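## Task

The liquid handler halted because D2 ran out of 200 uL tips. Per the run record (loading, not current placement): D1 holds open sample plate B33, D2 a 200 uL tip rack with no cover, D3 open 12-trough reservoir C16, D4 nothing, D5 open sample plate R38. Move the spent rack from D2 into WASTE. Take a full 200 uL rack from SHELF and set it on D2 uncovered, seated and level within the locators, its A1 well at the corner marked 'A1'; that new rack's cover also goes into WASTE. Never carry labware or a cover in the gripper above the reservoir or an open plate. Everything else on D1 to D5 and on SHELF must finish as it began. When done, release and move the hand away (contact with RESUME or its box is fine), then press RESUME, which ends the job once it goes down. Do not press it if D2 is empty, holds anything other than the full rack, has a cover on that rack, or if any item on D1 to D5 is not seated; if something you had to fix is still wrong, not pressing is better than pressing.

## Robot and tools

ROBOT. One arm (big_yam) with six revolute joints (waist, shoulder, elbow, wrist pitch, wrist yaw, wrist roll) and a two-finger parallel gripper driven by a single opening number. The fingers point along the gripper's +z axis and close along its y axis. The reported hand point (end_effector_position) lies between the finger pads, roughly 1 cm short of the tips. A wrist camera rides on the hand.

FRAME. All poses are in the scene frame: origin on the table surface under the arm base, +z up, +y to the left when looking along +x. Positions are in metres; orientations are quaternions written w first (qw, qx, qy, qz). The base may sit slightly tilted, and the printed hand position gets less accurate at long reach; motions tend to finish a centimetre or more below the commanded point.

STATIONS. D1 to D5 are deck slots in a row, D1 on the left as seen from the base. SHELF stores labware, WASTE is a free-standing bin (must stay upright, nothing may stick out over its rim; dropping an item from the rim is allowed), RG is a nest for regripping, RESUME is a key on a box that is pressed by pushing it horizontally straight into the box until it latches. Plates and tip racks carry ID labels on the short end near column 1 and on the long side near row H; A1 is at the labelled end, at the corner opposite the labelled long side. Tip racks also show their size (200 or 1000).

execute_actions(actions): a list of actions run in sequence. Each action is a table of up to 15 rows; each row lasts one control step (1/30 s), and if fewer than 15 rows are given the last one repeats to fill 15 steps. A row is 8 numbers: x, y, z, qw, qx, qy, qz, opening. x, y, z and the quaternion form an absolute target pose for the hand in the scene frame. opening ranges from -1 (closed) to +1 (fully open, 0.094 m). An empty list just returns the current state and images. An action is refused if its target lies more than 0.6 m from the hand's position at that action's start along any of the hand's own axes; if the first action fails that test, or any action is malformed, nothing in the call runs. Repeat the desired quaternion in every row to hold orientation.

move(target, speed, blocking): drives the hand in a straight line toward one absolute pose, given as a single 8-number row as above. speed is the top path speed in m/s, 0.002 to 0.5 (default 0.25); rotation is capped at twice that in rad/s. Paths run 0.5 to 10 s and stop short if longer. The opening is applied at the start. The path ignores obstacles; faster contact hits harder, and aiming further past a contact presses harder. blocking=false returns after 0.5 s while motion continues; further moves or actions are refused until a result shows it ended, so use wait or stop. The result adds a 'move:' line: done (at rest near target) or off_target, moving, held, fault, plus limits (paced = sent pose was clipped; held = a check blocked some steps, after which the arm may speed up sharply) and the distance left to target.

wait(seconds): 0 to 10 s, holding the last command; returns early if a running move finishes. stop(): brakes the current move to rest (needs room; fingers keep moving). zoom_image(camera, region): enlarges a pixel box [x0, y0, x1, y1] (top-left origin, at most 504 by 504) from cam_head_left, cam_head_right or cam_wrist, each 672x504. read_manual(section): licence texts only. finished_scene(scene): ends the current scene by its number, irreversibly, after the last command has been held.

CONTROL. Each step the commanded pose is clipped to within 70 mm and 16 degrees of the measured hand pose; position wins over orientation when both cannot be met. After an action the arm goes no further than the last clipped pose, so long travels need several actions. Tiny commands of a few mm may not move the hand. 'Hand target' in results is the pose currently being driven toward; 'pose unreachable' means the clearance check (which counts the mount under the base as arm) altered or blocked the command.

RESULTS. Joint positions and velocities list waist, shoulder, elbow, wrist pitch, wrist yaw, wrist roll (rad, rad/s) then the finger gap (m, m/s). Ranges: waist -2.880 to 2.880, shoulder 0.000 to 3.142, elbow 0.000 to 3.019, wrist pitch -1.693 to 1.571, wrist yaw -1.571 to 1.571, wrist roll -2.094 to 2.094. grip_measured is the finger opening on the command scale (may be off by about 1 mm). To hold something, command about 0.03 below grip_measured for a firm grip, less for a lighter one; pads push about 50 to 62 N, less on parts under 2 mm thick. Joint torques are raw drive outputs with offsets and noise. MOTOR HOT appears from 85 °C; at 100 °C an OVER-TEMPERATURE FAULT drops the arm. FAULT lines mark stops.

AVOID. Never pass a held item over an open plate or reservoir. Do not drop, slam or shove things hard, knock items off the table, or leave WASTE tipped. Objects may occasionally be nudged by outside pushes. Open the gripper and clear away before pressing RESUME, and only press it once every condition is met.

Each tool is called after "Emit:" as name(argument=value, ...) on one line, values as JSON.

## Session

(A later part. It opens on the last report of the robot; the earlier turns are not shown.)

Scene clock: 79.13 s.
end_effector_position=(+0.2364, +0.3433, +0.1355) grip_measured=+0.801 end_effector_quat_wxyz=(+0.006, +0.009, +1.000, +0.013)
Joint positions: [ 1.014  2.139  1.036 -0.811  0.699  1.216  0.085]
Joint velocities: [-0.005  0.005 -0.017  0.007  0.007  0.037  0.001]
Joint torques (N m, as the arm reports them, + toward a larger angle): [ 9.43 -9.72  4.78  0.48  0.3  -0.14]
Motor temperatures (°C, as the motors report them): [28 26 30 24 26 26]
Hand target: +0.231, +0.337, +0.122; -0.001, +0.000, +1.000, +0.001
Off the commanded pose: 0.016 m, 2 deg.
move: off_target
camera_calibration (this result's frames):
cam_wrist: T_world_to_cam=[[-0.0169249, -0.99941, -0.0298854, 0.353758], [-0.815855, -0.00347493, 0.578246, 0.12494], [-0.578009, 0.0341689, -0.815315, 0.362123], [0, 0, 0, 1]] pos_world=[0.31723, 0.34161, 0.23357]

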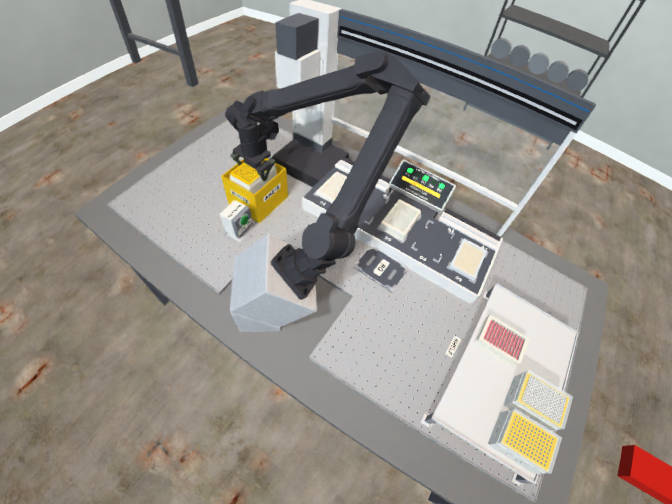

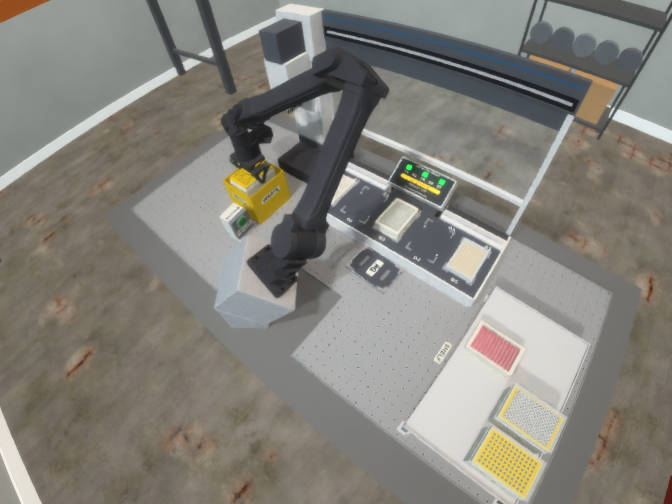

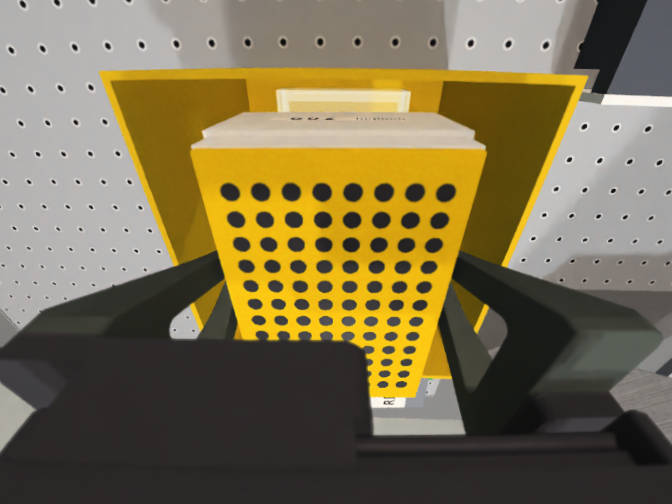

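Emit:
move(target=[0.234,0.338,0.095,0,0,1,0,0.75], speed=0.08)

Emit:
execute_actions(actions=[[[0.234,0.338,0.095,0,0,1,0,0.95]]])

Emit:
move(target=[0.24,0.345,0.2,0,0,1,0,0.95], speed=0.2)

Emit:
move(target=[0.38,-0.12,0.17,0,0,1,0,1], speed=0.3)

Emit:
move(target=[0.3,-0.5,0.2,0,0.5,0.866,0,1], speed=0.3)

Scene clock: 89.40 s.
end_effector_position=(+0.2380, +0.3432, +0.1088) grip_measured=+0.801 end_effector_quat_wxyz=(+0.006, +0.007, +1.000, +0.011)
Joint positions: [ 0.971  2.174  1.02  -0.729  0.715  1.163  0.085]
Joint velocities: [-0.005  0.005  0.002 -0.012  0.037 -0.007  0.   ]
Joint torques (N m, as the arm reports them, + toward a larger angle): [  9.75 -10.07   4.43   0.5    0.3   -0.16]
Motor temperatures (°C, as the motors report them): [28 26 30 24 27 26]
Hand target: +0.233, +0.337, +0.096; -0.000, -0.000, +1.000, +0.000
Off the commanded pose: 0.015 m, 2 deg.
move: off_target
camera_calibration (this result's frames):
cam_wrist: T_world_to_cam=[[-0.0146528, -0.999554, -0.0260333, 0.35196], [-0.816123, -0.00308675, 0.577869, 0.141684], [-0.577692, 0.0297138, -0.815714, 0.342766], [0, 0, 0, 1]] pos_world=[0.318802, 0.342056, 0.206887]

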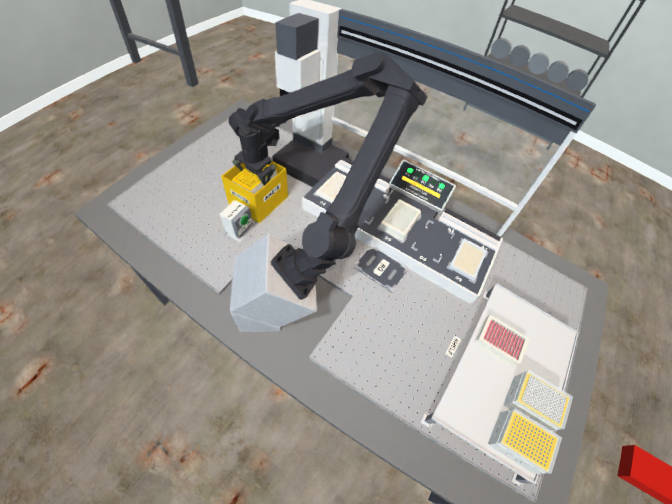

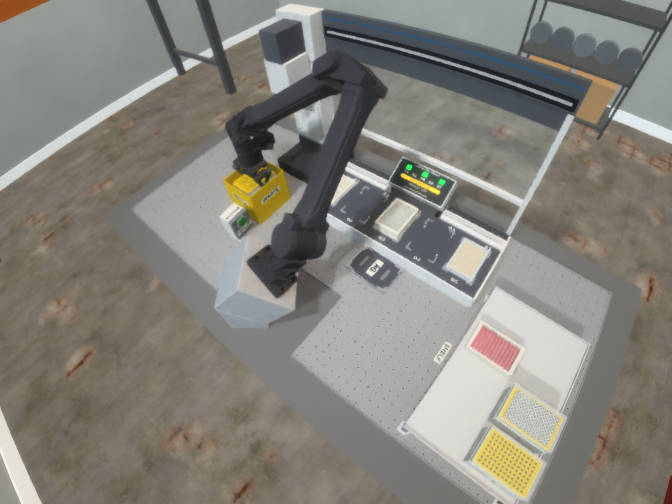

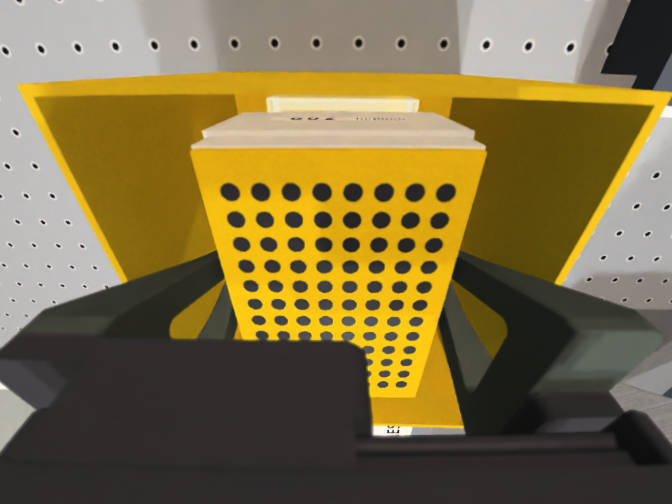

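Scene clock: 89.90 s.
end_effector_position=(+0.2381, +0.3432, +0.1088) grip_measured=+0.948 end_effector_quat_wxyz=(+0.006, +0.007, +1.000, +0.011)
Joint positions: [ 0.971  2.174  1.02  -0.729  0.716  1.161  0.092]
Joint velocities: [-0.005 -0.015 -0.002  0.012 -0.022  0.022 -0.   ]
Joint torques (N m, as the arm reports them, + toward a larger angle): [ 9.74 -9.88  4.55  0.44  0.32 -0.16]
Motor temperatures (°C, as the motors report them): [28 26 30 24 27 26]
Hand target: +0.234, +0.338, +0.096; -0.000, +0.000, +1.000, +0.000
Off the commanded pose: 0.015 m, 2 deg.
camera_calibration (this result's frames):
cam_wrist: T_world_to_cam=[[-0.0131286, -0.999583, -0.0257112, 0.35152], [-0.816539, -0.0041241, 0.577275, 0.142301], [-0.57714, 0.028573, -0.816145, 0.343144], [0, 0, 0, 1]] pos_world=[0.318851, 0.342156, 0.206946]

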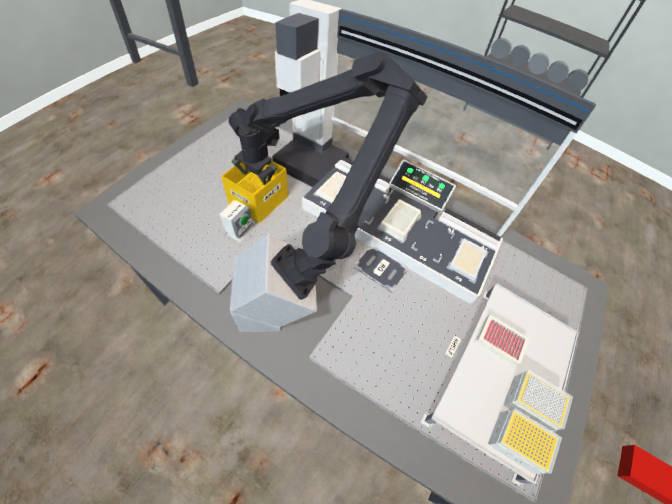

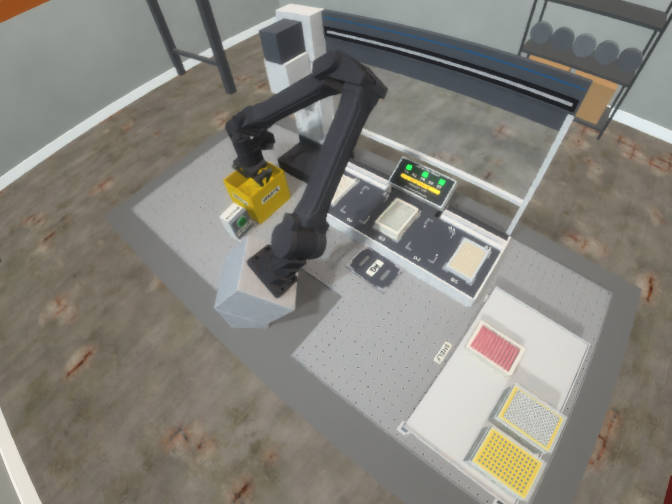

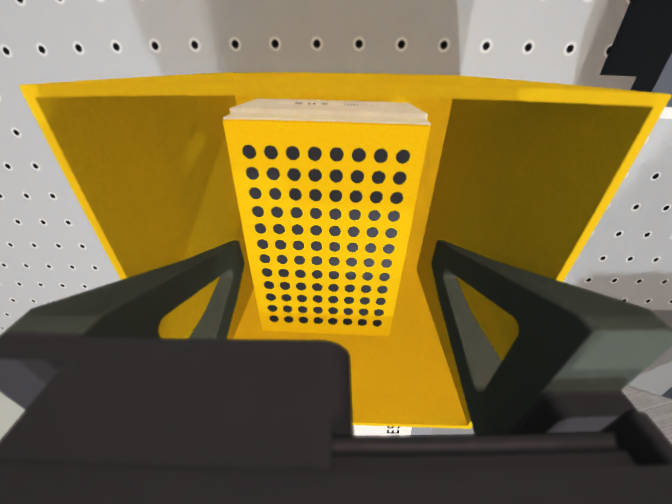

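Scene clock: 90.83 s.
end_effector_position=(+0.2339, +0.3375, +0.1935) grip_measured=+0.948 end_effector_quat_wxyz=(+0.001, -0.014, +1.000, -0.007)
Joint positions: [ 1.099  2.089  1.111 -1.055  0.669  1.306  0.092]
Joint velocities: [-0.015  0.005 -0.002 -0.017 -0.051  0.007 -0.   ]
Joint torques (N m, as the arm reports them, + toward a larger angle): [ 10.33 -10.59   8.79  -0.53   0.09   0.12]
Motor temperatures (°C, as the motors report them): [28 26 30 24 27 26]
Hand target: +0.242, +0.346, +0.199; +0.001, +0.000, +1.000, -0.001
Off the commanded pose: 0.012 m, 2 deg.
move: off_target
camera_calibration (this result's frames):
cam_wrist: T_world_to_cam=[[0.0281229, -0.99954, 0.0113442, 0.331184], [-0.809797, -0.016128, 0.586489, 0.090639], [-0.586036, -0.0256803, -0.809878, 0.429232], [0, 0, 0, 1]] pos_world=[0.315631, 0.343516, 0.29071]

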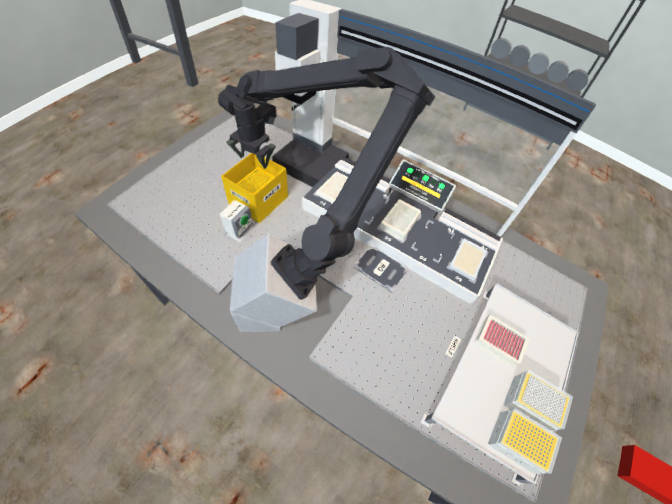

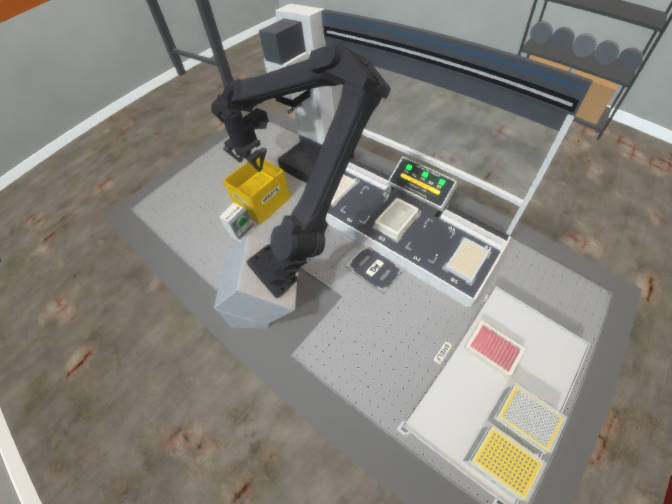

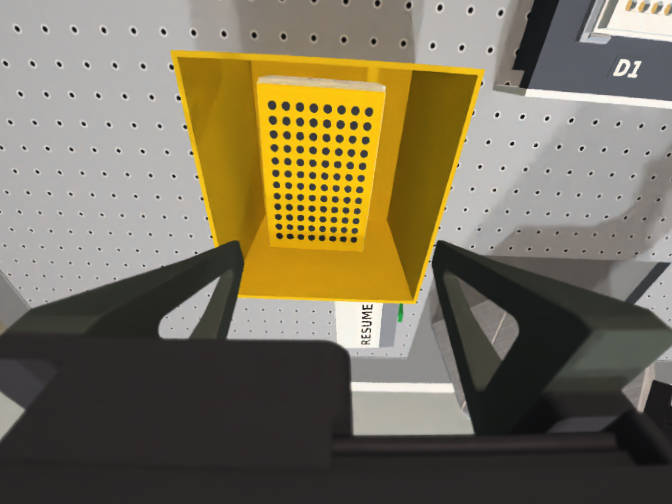

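Scene clock: 93.20 s.
end_effector_position=(+0.3610, -0.1062, +0.1658) grip_measured=+1.000 end_effector_quat_wxyz=(-0.017, -0.010, +1.000, +0.009)
Joint positions: [ 0.123  0.921  0.723 -0.992  0.656  0.047  0.094]
Joint velocities: [-0.005 -0.034  0.012 -0.007  0.007 -0.066  0.   ]
Joint torques (N m, as the arm reports them, + toward a larger angle): [ 2.61 -6.15  8.48  0.42 -0.07 -0.17]
Motor temperatures (°C, as the motors report them): [28 26 30 24 27 26]
Hand target: +0.378, -0.115, +0.174; -0.000, +0.000, +1.000, +0.009
Off the commanded pose: 0.024 m, 2 deg.
move: off_target
camera_calibration (this result's frames):
cam_wrist: T_world_to_cam=[[0.0197349, -0.999574, -0.0215232, -0.107093], [-0.788161, -0.0287989, 0.614796, 0.188777], [-0.615153, 0.00483084, -0.788393, 0.479992], [0, 0, 0, 1]] pos_world=[0.446168, -0.10393, 0.260058]

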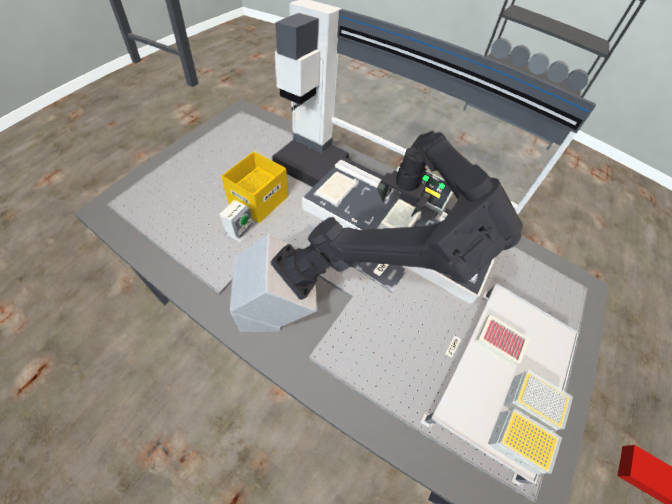

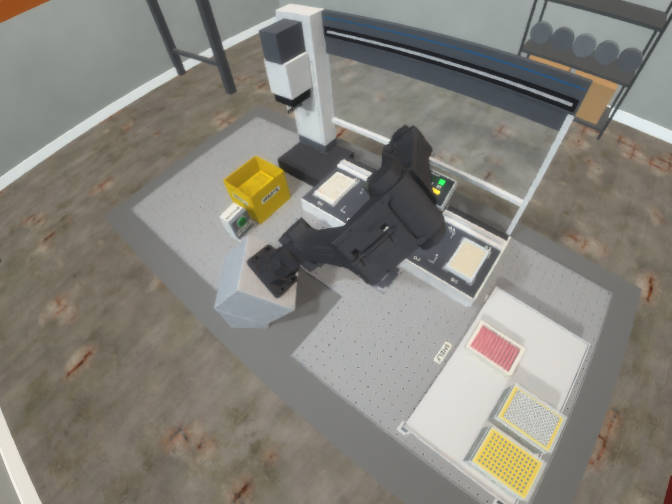

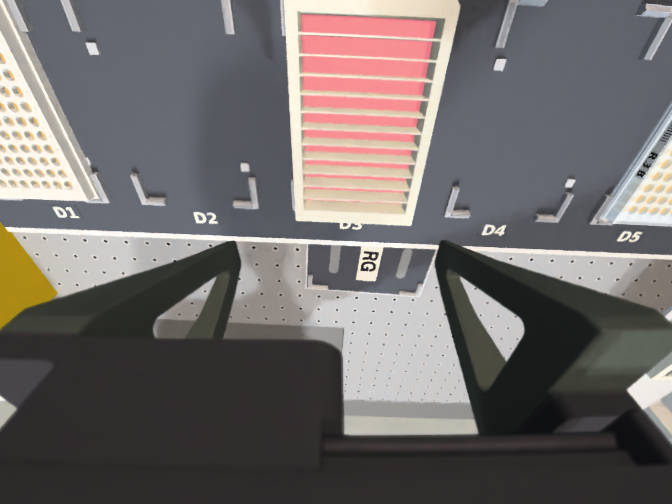

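Scene clock: 95.50 s.
end_effector_position=(+0.2896, -0.4863, +0.1960) grip_measured=+1.000 end_effector_quat_wxyz=(-0.001, +0.500, +0.866, +0.010)
Joint positions: [-1.245  0.966  1.233 -1.091 -0.205 -0.056  0.094]
Joint velocities: [ 0.005  0.015  0.012 -0.002  0.007 -0.022  0.   ]
Joint torques (N m, as the arm reports them, + toward a larger angle): [ -1.04 -13.82  11.58  -0.23  -0.1    0.11]
Motor temperatures (°C, as the motors report them): [28 26 30 24 27 26]
Hand target: +0.298, -0.501, +0.200; +0.005, +0.506, +0.863, +0.008
Off the commanded pose: 0.018 m, 1 deg.
move: off_target
camera_calibration (this result's frames):
cam_wrist: T_world_to_cam=[[-0.865845, -0.499895, -0.0204565, 0.0142055], [-0.411382, 0.688075, 0.59776, 0.345834], [-0.284742, 0.525983, -0.801414, 0.622072], [0, 0, 0, 1]] pos_world=[0.3317, -0.558058, 0.292102]

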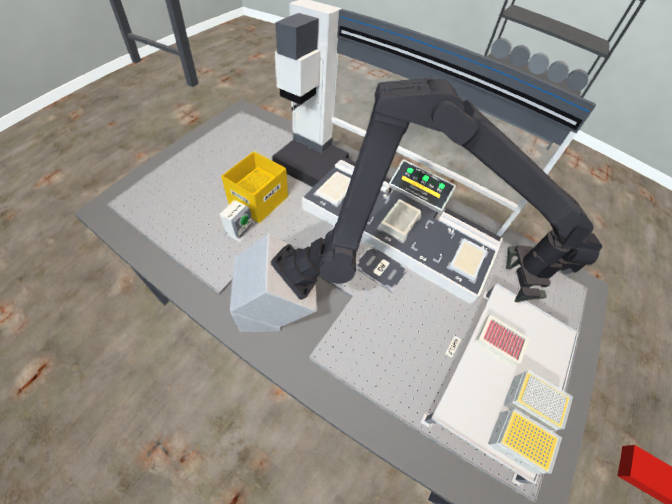

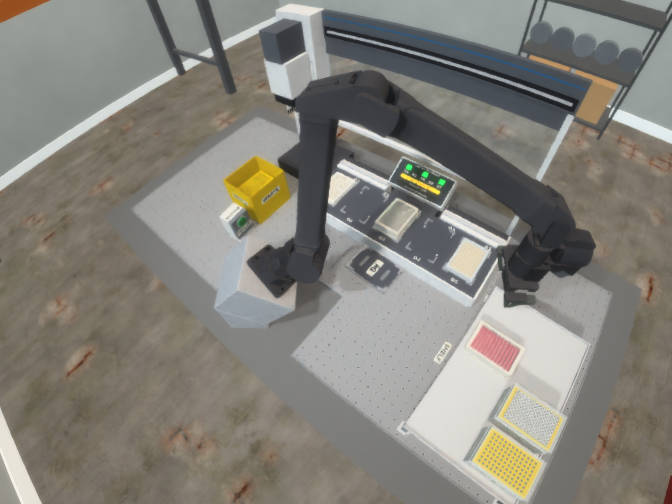

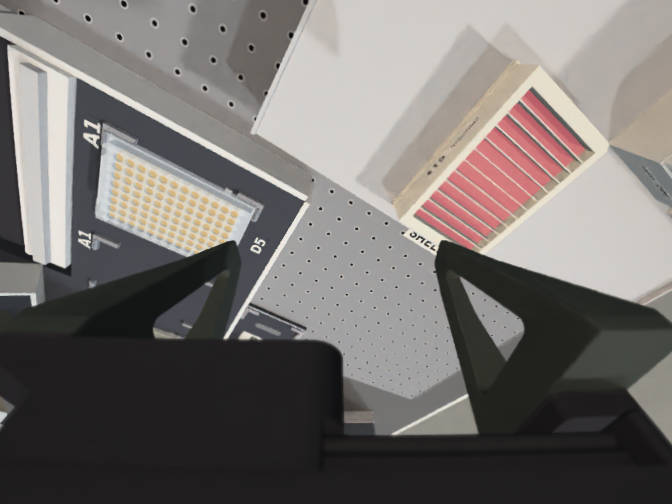

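Emit:
move(target=[0.22,-0.6,0.26,0,0.6428,0.766,0,1])

Emit:
move(target=[0.07,-0.665,0.25,0,0.7071,0.7071,0,1])

Emit:
zoom_image(camera="cam_head_left", region=[480, 360, 560, 460])

Scene clock: 100.10 s.
end_effector_position=(+0.2127, -0.5849, +0.2565) grip_measured=+1.000 end_effector_quat_wxyz=(-0.003, +0.642, +0.767, +0.004)
Joint positions: [-1.636  1.125  1.524 -1.319 -0.45  -0.023  0.094]
Joint velocities: [-0.005 -0.015  0.007  0.012  0.007  0.007  0.   ]
Joint torques (N m, as the arm reports them, + toward a larger angle): [ -3.16 -14.39  11.87  -0.3   -0.08   0.1 ]
Motor temperatures (°C, as the motors report them): [28 26 31 24 27 26]
Hand target: +0.218, -0.600, +0.261; +0.004, +0.644, +0.765, +0.001
Off the commanded pose: 0.017 m, 1 deg.
move: off_target
camera_calibration (this result's frames):
cam_wrist: T_world_to_cam=[[-0.984335, -0.176171, -0.00702079, 0.110648], [-0.145628, 0.789942, 0.595637, 0.349526], [-0.0993881, 0.587329, -0.803223, 0.697425], [0, 0, 0, 1]] pos_world=[0.229131, -0.66623, 0.352773]

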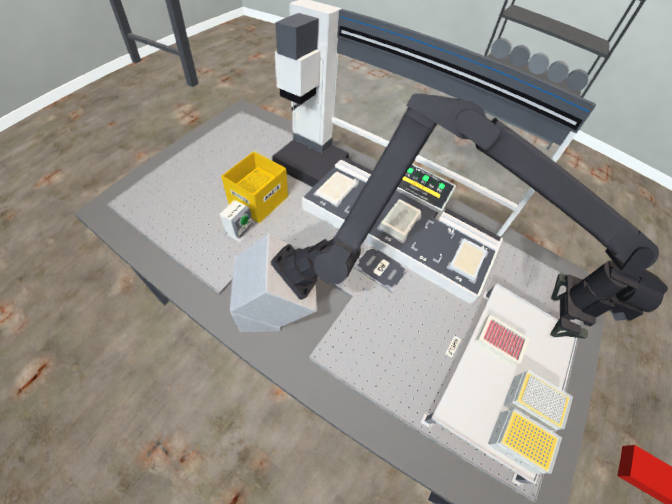

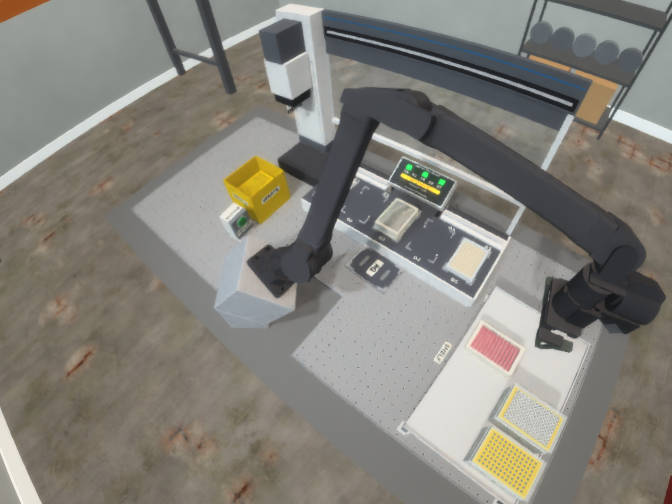

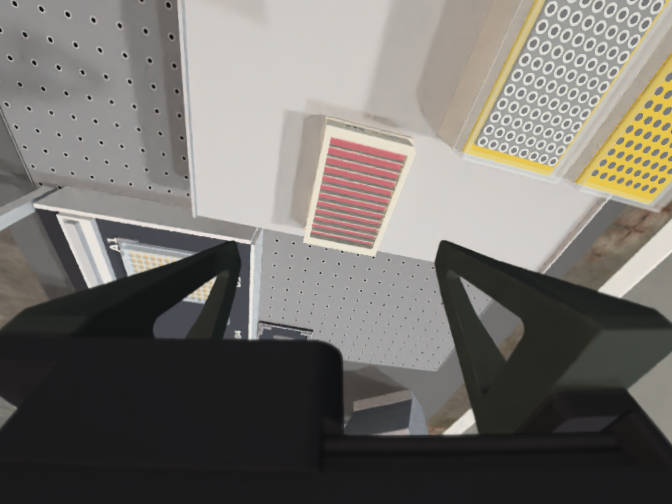

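Scene clock: 101.40 s.
end_effector_position=(+0.0617, -0.6484, +0.2441) grip_measured=+1.000 end_effector_quat_wxyz=(-0.004, +0.719, +0.695, +0.006)
Joint positions: [-1.972  1.386  1.658 -1.37  -0.633 -0.147  0.094]
Joint velocities: [-0.015 -0.015 -0.022 -0.007 -0.022  0.022  0.   ]
Joint torques (N m, as the arm reports them, + toward a larger angle): [ -6.61 -15.45  10.82  -0.34  -0.08  -0.16]
Motor temperatures (°C, as the motors report them): [28 26 31 24 27 26]
Hand target: +0.067, -0.662, +0.252; +0.003, +0.708, +0.706, -0.000
Off the commanded pose: 0.019 m, 2 deg.
move: off_target
camera_calibration (this result's frames):
cam_wrist: T_world_to_cam=[[-0.999411, 0.0336367, -0.00683373, 0.0876861], [0.0228189, 0.799844, 0.599774, 0.380089], [0.0256403, 0.599264, -0.80014, 0.709063], [0, 0, 0, 1]] pos_world=[0.0607806, -0.731877, 0.339982]

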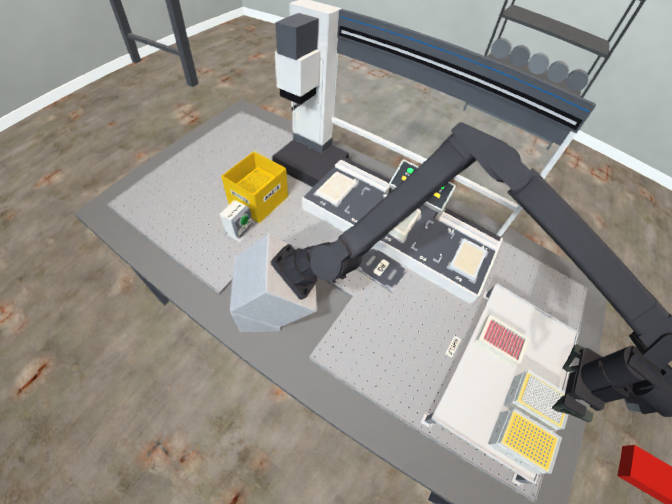

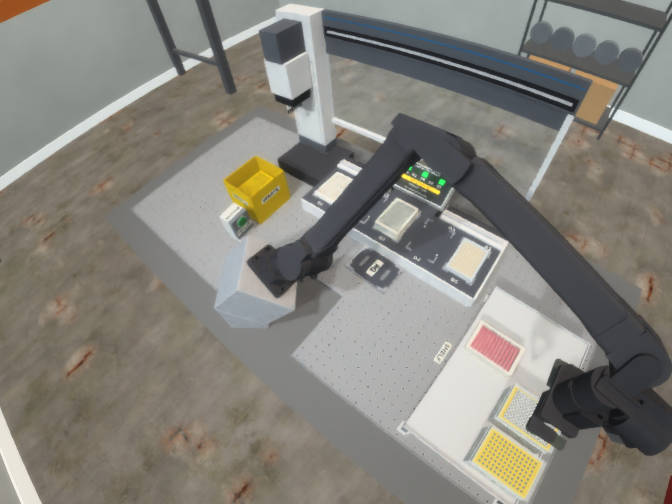

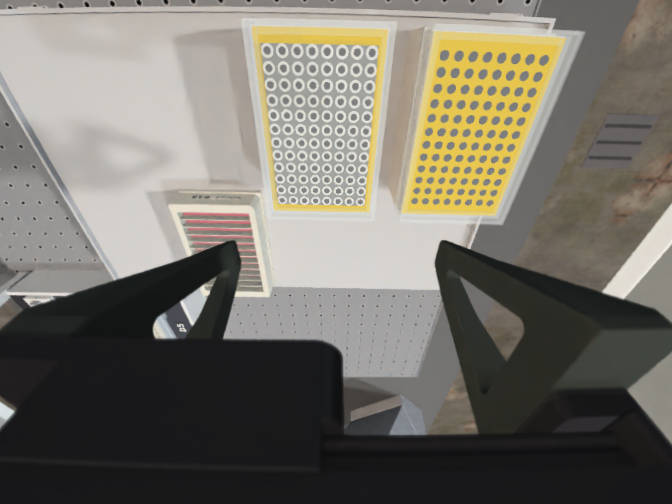

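Region (480, 360, 560, 460) of cam_head_left's 672x504 image, scaled by 5.040, with more detail than that image has; it fills the left 403 columns of this view, and the rest is white.

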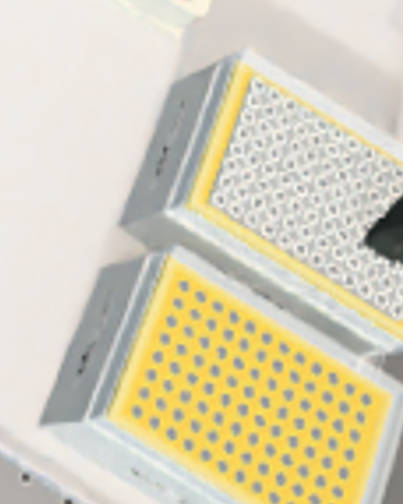

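Emit:
move(target=[0.08,-0.695,0.17,0,0.716,0.698,0,1], speed=0.12)

Scene clock: 114.37 s.
end_effector_position=(+0.0712, -0.6765, +0.1706) grip_measured=+1.000 end_effector_quat_wxyz=(-0.010, +0.721, +0.693, +0.006)
Joint positions: [-1.853  1.489  1.676 -1.223 -0.565 -0.019  0.094]
Joint velocities: [-0.015 -0.015 -0.012  0.027  0.037 -0.022  0.   ]
Joint torques (N m, as the arm reports them, + toward a larger angle): [ -6.27 -17.1   10.82   0.32   0.2    0.12]
Motor temperatures (°C, as the motors report them): [28 26 32 24 27 26]
Hand target: +0.079, -0.694, +0.170; -0.001, +0.716, +0.698, +0.000
Off the commanded pose: 0.020 m, 2 deg.
move: off_target
camera_calibration (this result's frames):
cam_wrist: T_world_to_cam=[[-0.999216, 0.0395155, 0.00240787, 0.100007], [0.0328766, 0.794382, 0.606528, 0.440873], [0.0220545, 0.606132, -0.795058, 0.670873], [0, 0, 0, 1]] pos_world=[0.0706384, -0.760811, 0.26574]

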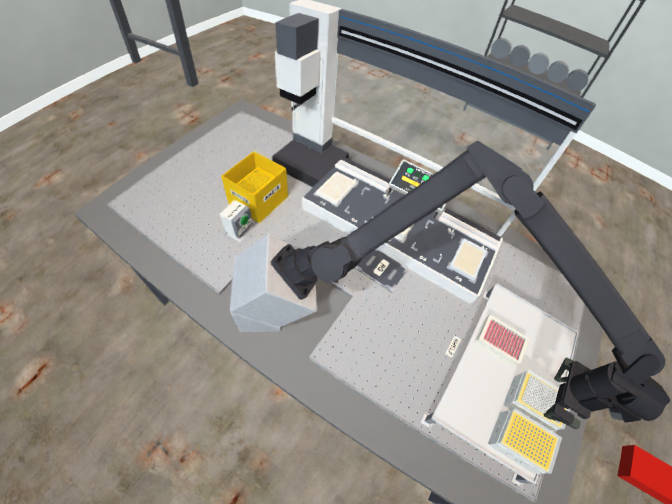

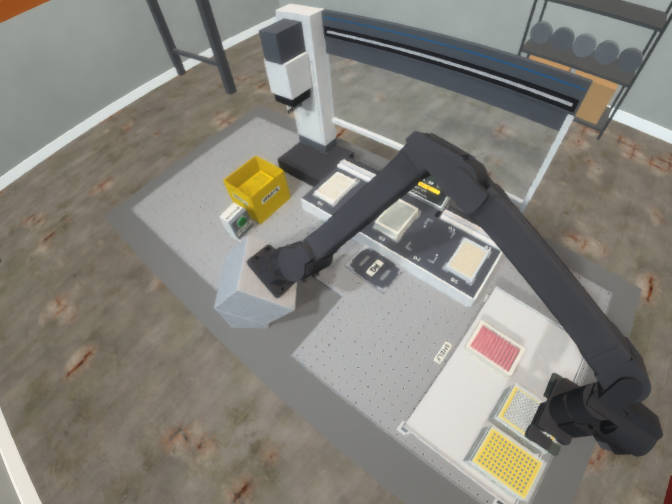

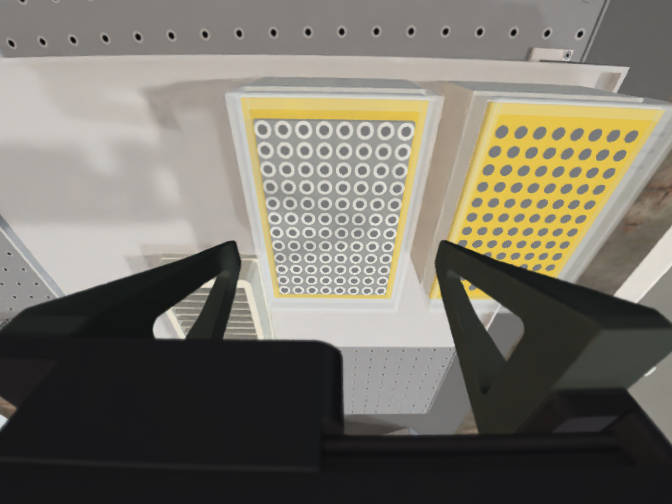

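Emit:
move(target=[0.082,-0.698,0.132,0,0.716,0.698,0,1], speed=0.05)

Emit:
zoom_image(camera="cam_head_left", region=[480, 340, 620, 480])

Scene clock: 120.37 s.
end_effector_position=(+0.0797, -0.6909, +0.1510) grip_measured=+1.000 end_effector_quat_wxyz=(+0.000, +0.714, +0.700, -0.010)
Joint positions: [-1.813  1.508  1.676 -1.139 -0.537  0.024  0.094]
Joint velocities: [ 0.005  0.005  0.022 -0.007  0.022 -0.022  0.   ]
Joint torques (N m, as the arm reports them, + toward a larger angle): [ -5.49 -16.32   9.     0.55  -0.01   0.13]
Motor temperatures (°C, as the motors report them): [28 27 32 24 27 26]
Hand target: +0.081, -0.697, +0.132; -0.001, +0.716, +0.698, -0.000
Off the commanded pose: 0.020 m, 1 deg.
move: off_target
camera_calibration (this result's frames):
cam_wrist: T_world_to_cam=[[-0.999747, 0.0203862, 0.00950855, 0.09488], [0.02214, 0.816994, 0.576221, 0.484904], [0.0039785, 0.576285, -0.817239, 0.648013], [0, 0, 0, 1]] pos_world=[0.0815421, -0.771538, 0.249268]

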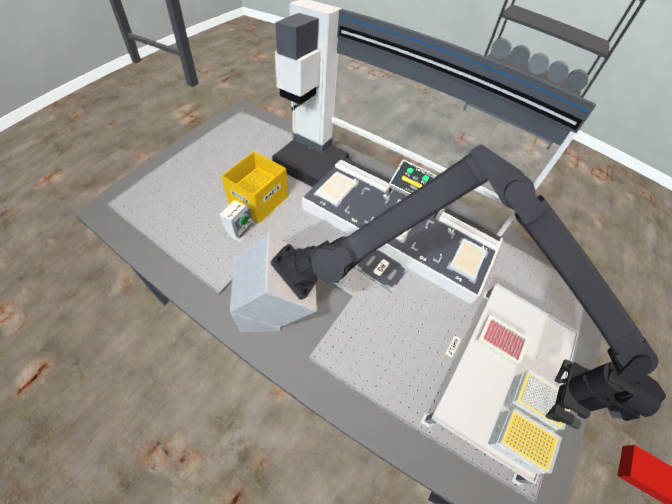

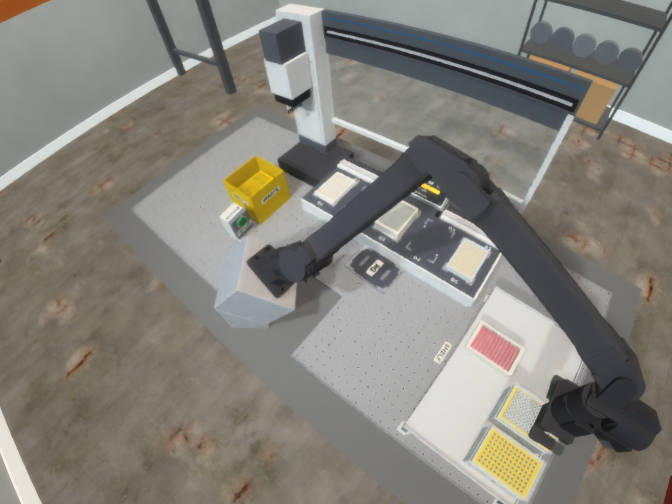

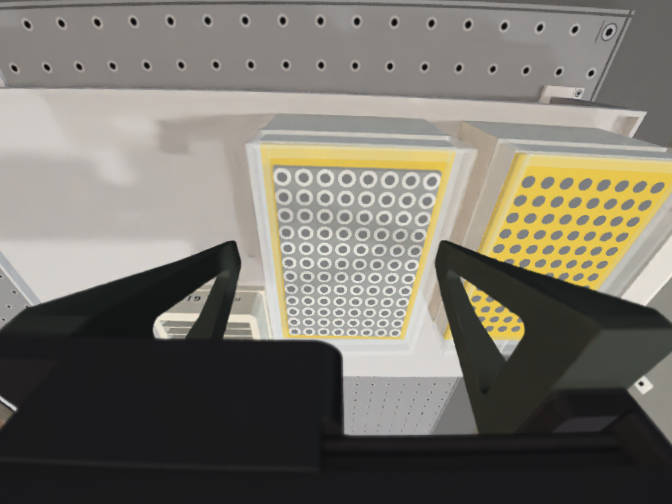

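Region (480, 340, 620, 480) of cam_head_left's 672x504 image, scaled by 3.600, with more detail than that image has.

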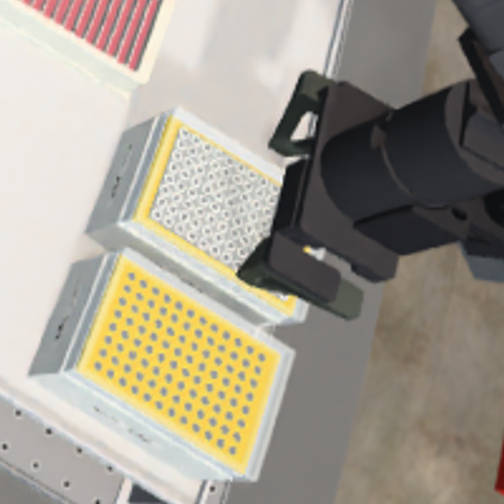

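Emit:
move(target=[0.074,-0.69,0.2,0,0.72,0.694,0,1], speed=0.1)

Emit:
move(target=[0.071,-0.678,0.152,0,0.72,0.694,0,1], speed=0.06)

Scene clock: 124.67 s.
end_effector_position=(+0.0649, -0.6740, +0.1813) grip_measured=+1.000 end_effector_quat_wxyz=(-0.013, +0.733, +0.680, +0.015)
Joint positions: [-1.879  1.493  1.695 -1.273 -0.585 -0.022  0.094]
Joint velocities: [-0.005  0.015  0.007 -0.017 -0.022  0.037  0.   ]
Joint torques (N m, as the arm reports them, + toward a larger angle): [ -7.84 -19.83  10.69  -0.38  -0.07  -0.19]
Motor temperatures (°C, as the motors report them): [28 27 32 24 27 26]
Hand target: +0.075, -0.689, +0.200; +0.001, +0.720, +0.694, -0.000
Off the commanded pose: 0.026 m, 3 deg.
move: off_target
camera_calibration (this result's frames):
cam_wrist: T_world_to_cam=[[-0.997231, 0.0742661, -0.00384528, 0.118034], [0.0559292, 0.783077, 0.619405, 0.421167], [0.049012, 0.617475, -0.785062, 0.682061], [0, 0, 0, 1]] pos_world=[0.060722, -0.759728, 0.275041]

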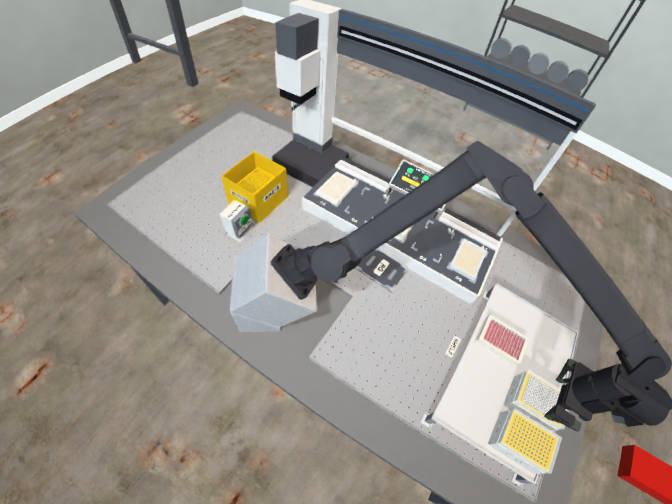

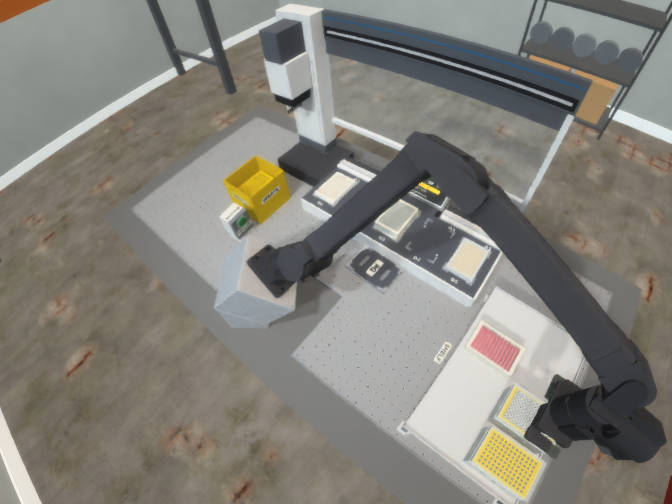

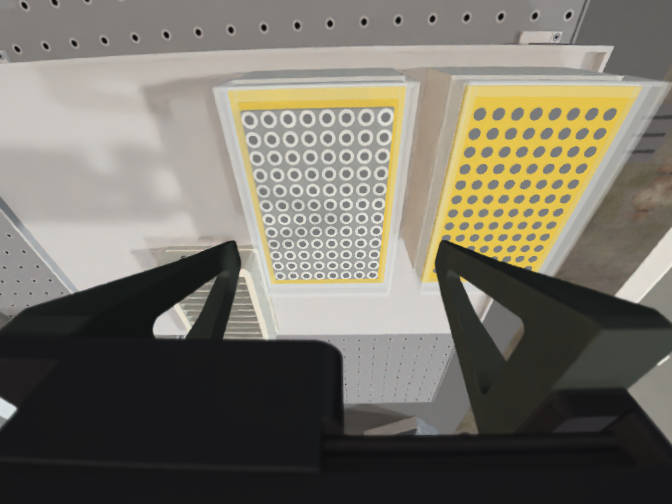

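Scene clock: 125.50 s.
end_effector_position=(+0.0663, -0.6826, +0.1609) grip_measured=+1.000 end_effector_quat_wxyz=(+0.002, +0.718, +0.696, -0.006)
Joint positions: [-1.85   1.493  1.653 -1.153 -0.564 -0.004  0.094]
Joint velocities: [-0.005 -0.015 -0.007  0.007  0.007  0.037  0.   ]
Joint torques (N m, as the arm reports them, + toward a larger angle): [ -5.77 -19.39   6.12   0.48   0.19   0.15]
Motor temperatures (°C, as the motors report them): [28 27 32 24 27 26]
Hand target: +0.071, -0.678, +0.152; -0.001, +0.720, +0.694, +0.000
Off the commanded pose: 0.011 m, 1 deg.
move: off_target
camera_calibration (this result's frames):
cam_wrist: T_world_to_cam=[[-0.999544, 0.030083, 0.00248869, 0.088925], [0.0259727, 0.815097, 0.578742, 0.470768], [0.0153818, 0.578543, -0.815507, 0.651855], [0, 0, 0, 1]] pos_world=[0.0666307, -0.763523, 0.258918]

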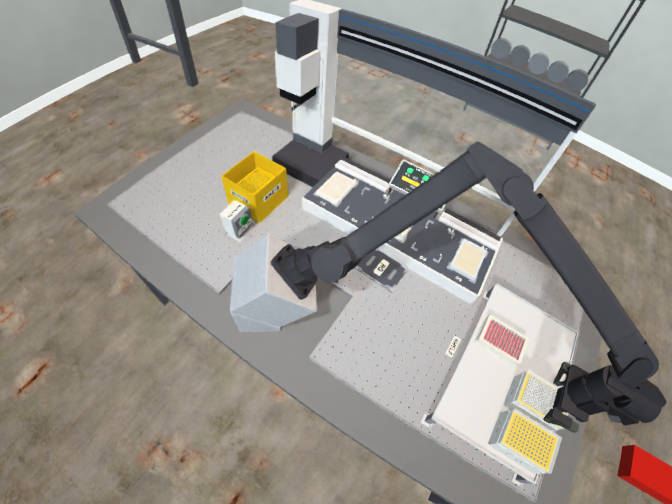

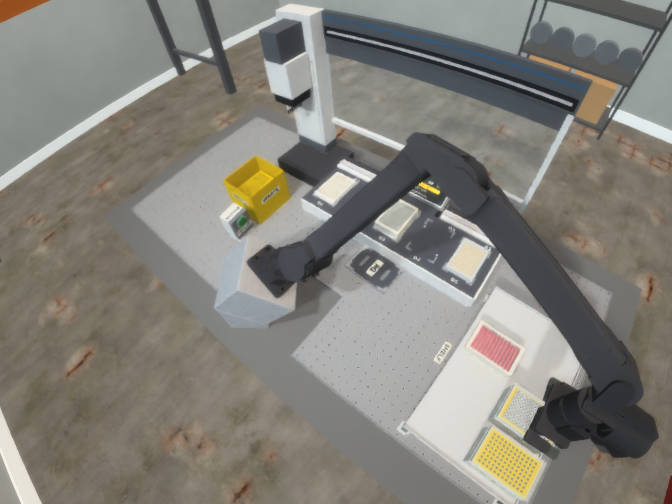

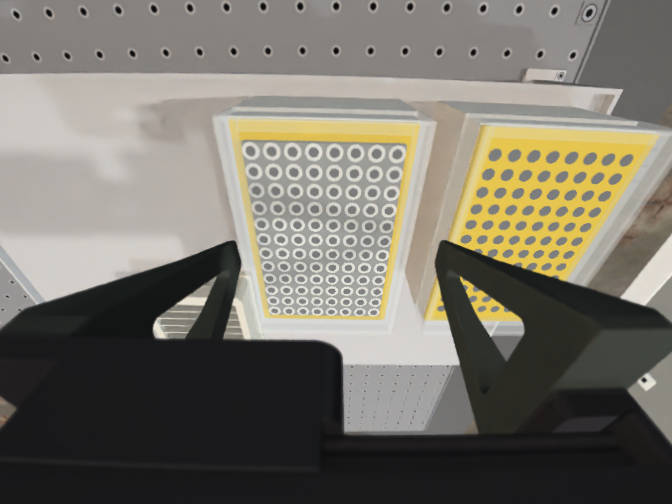

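Emit:
execute_actions(actions=[[[0.075,-0.678,0.144,0,0.724,0.69,0,1]]])

Scene clock: 129.70 s.
end_effector_position=(+0.0712, -0.6840, +0.1556) grip_measured=+1.000 end_effector_quat_wxyz=(+0.003, +0.721, +0.693, -0.009)
Joint positions: [-1.835  1.493  1.648 -1.134 -0.554  0.024  0.094]
Joint velocities: [-0.024 -0.005  0.007 -0.022 -0.051  0.081  0.   ]
Joint torques (N m, as the arm reports them, + toward a larger angle): [ -5.92 -19.11   6.1    0.41   0.21   0.15]
Motor temperatures (°C, as the motors report them): [28 27 32 24 27 26]
Hand target: +0.075, -0.678, +0.144; -0.001, +0.724, +0.690, -0.000
Off the commanded pose: 0.014 m, 1 deg.
camera_calibration (this result's frames):
cam_wrist: T_world_to_cam=[[-0.999214, 0.0394463, 0.00380258, 0.100097], [0.0344783, 0.818021, 0.574154, 0.477024], [0.0195376, 0.573834, -0.818739, 0.645233], [0, 0, 0, 1]] pos_world=[0.0709647, -0.76442, 0.254012]

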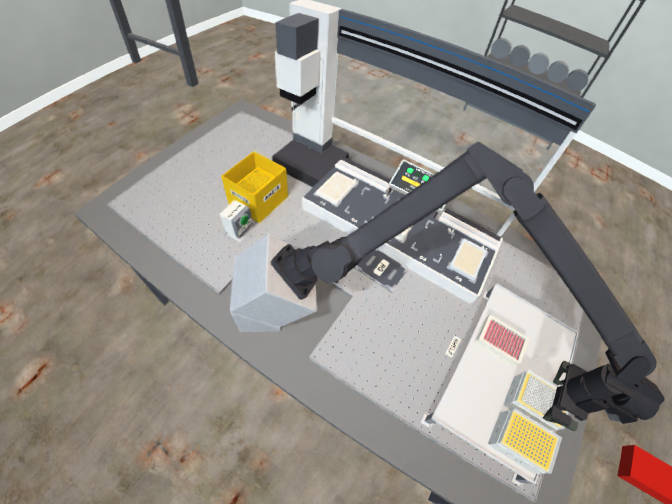

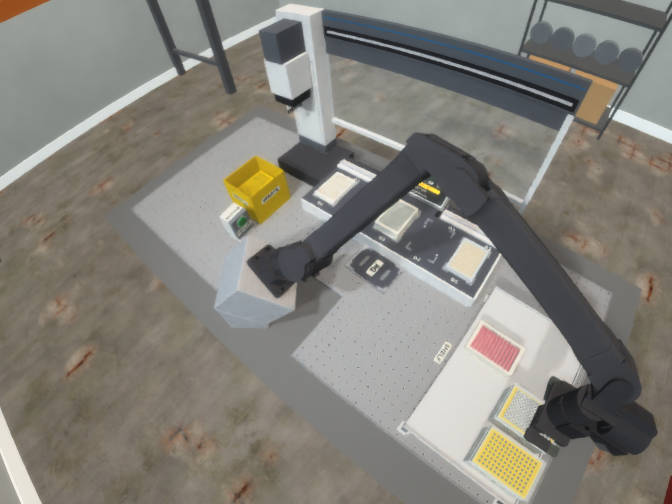

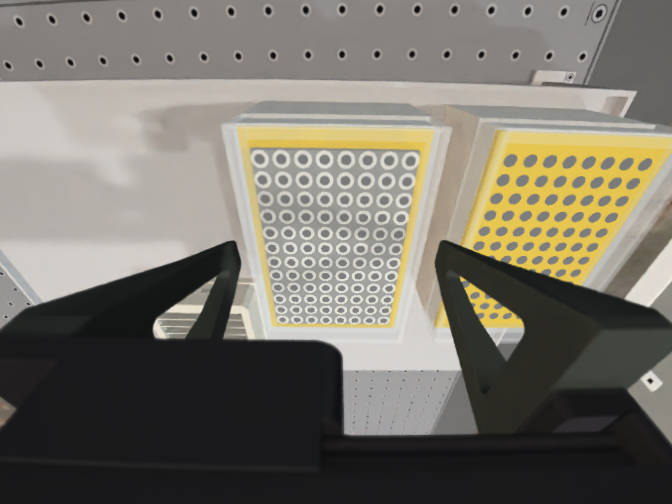

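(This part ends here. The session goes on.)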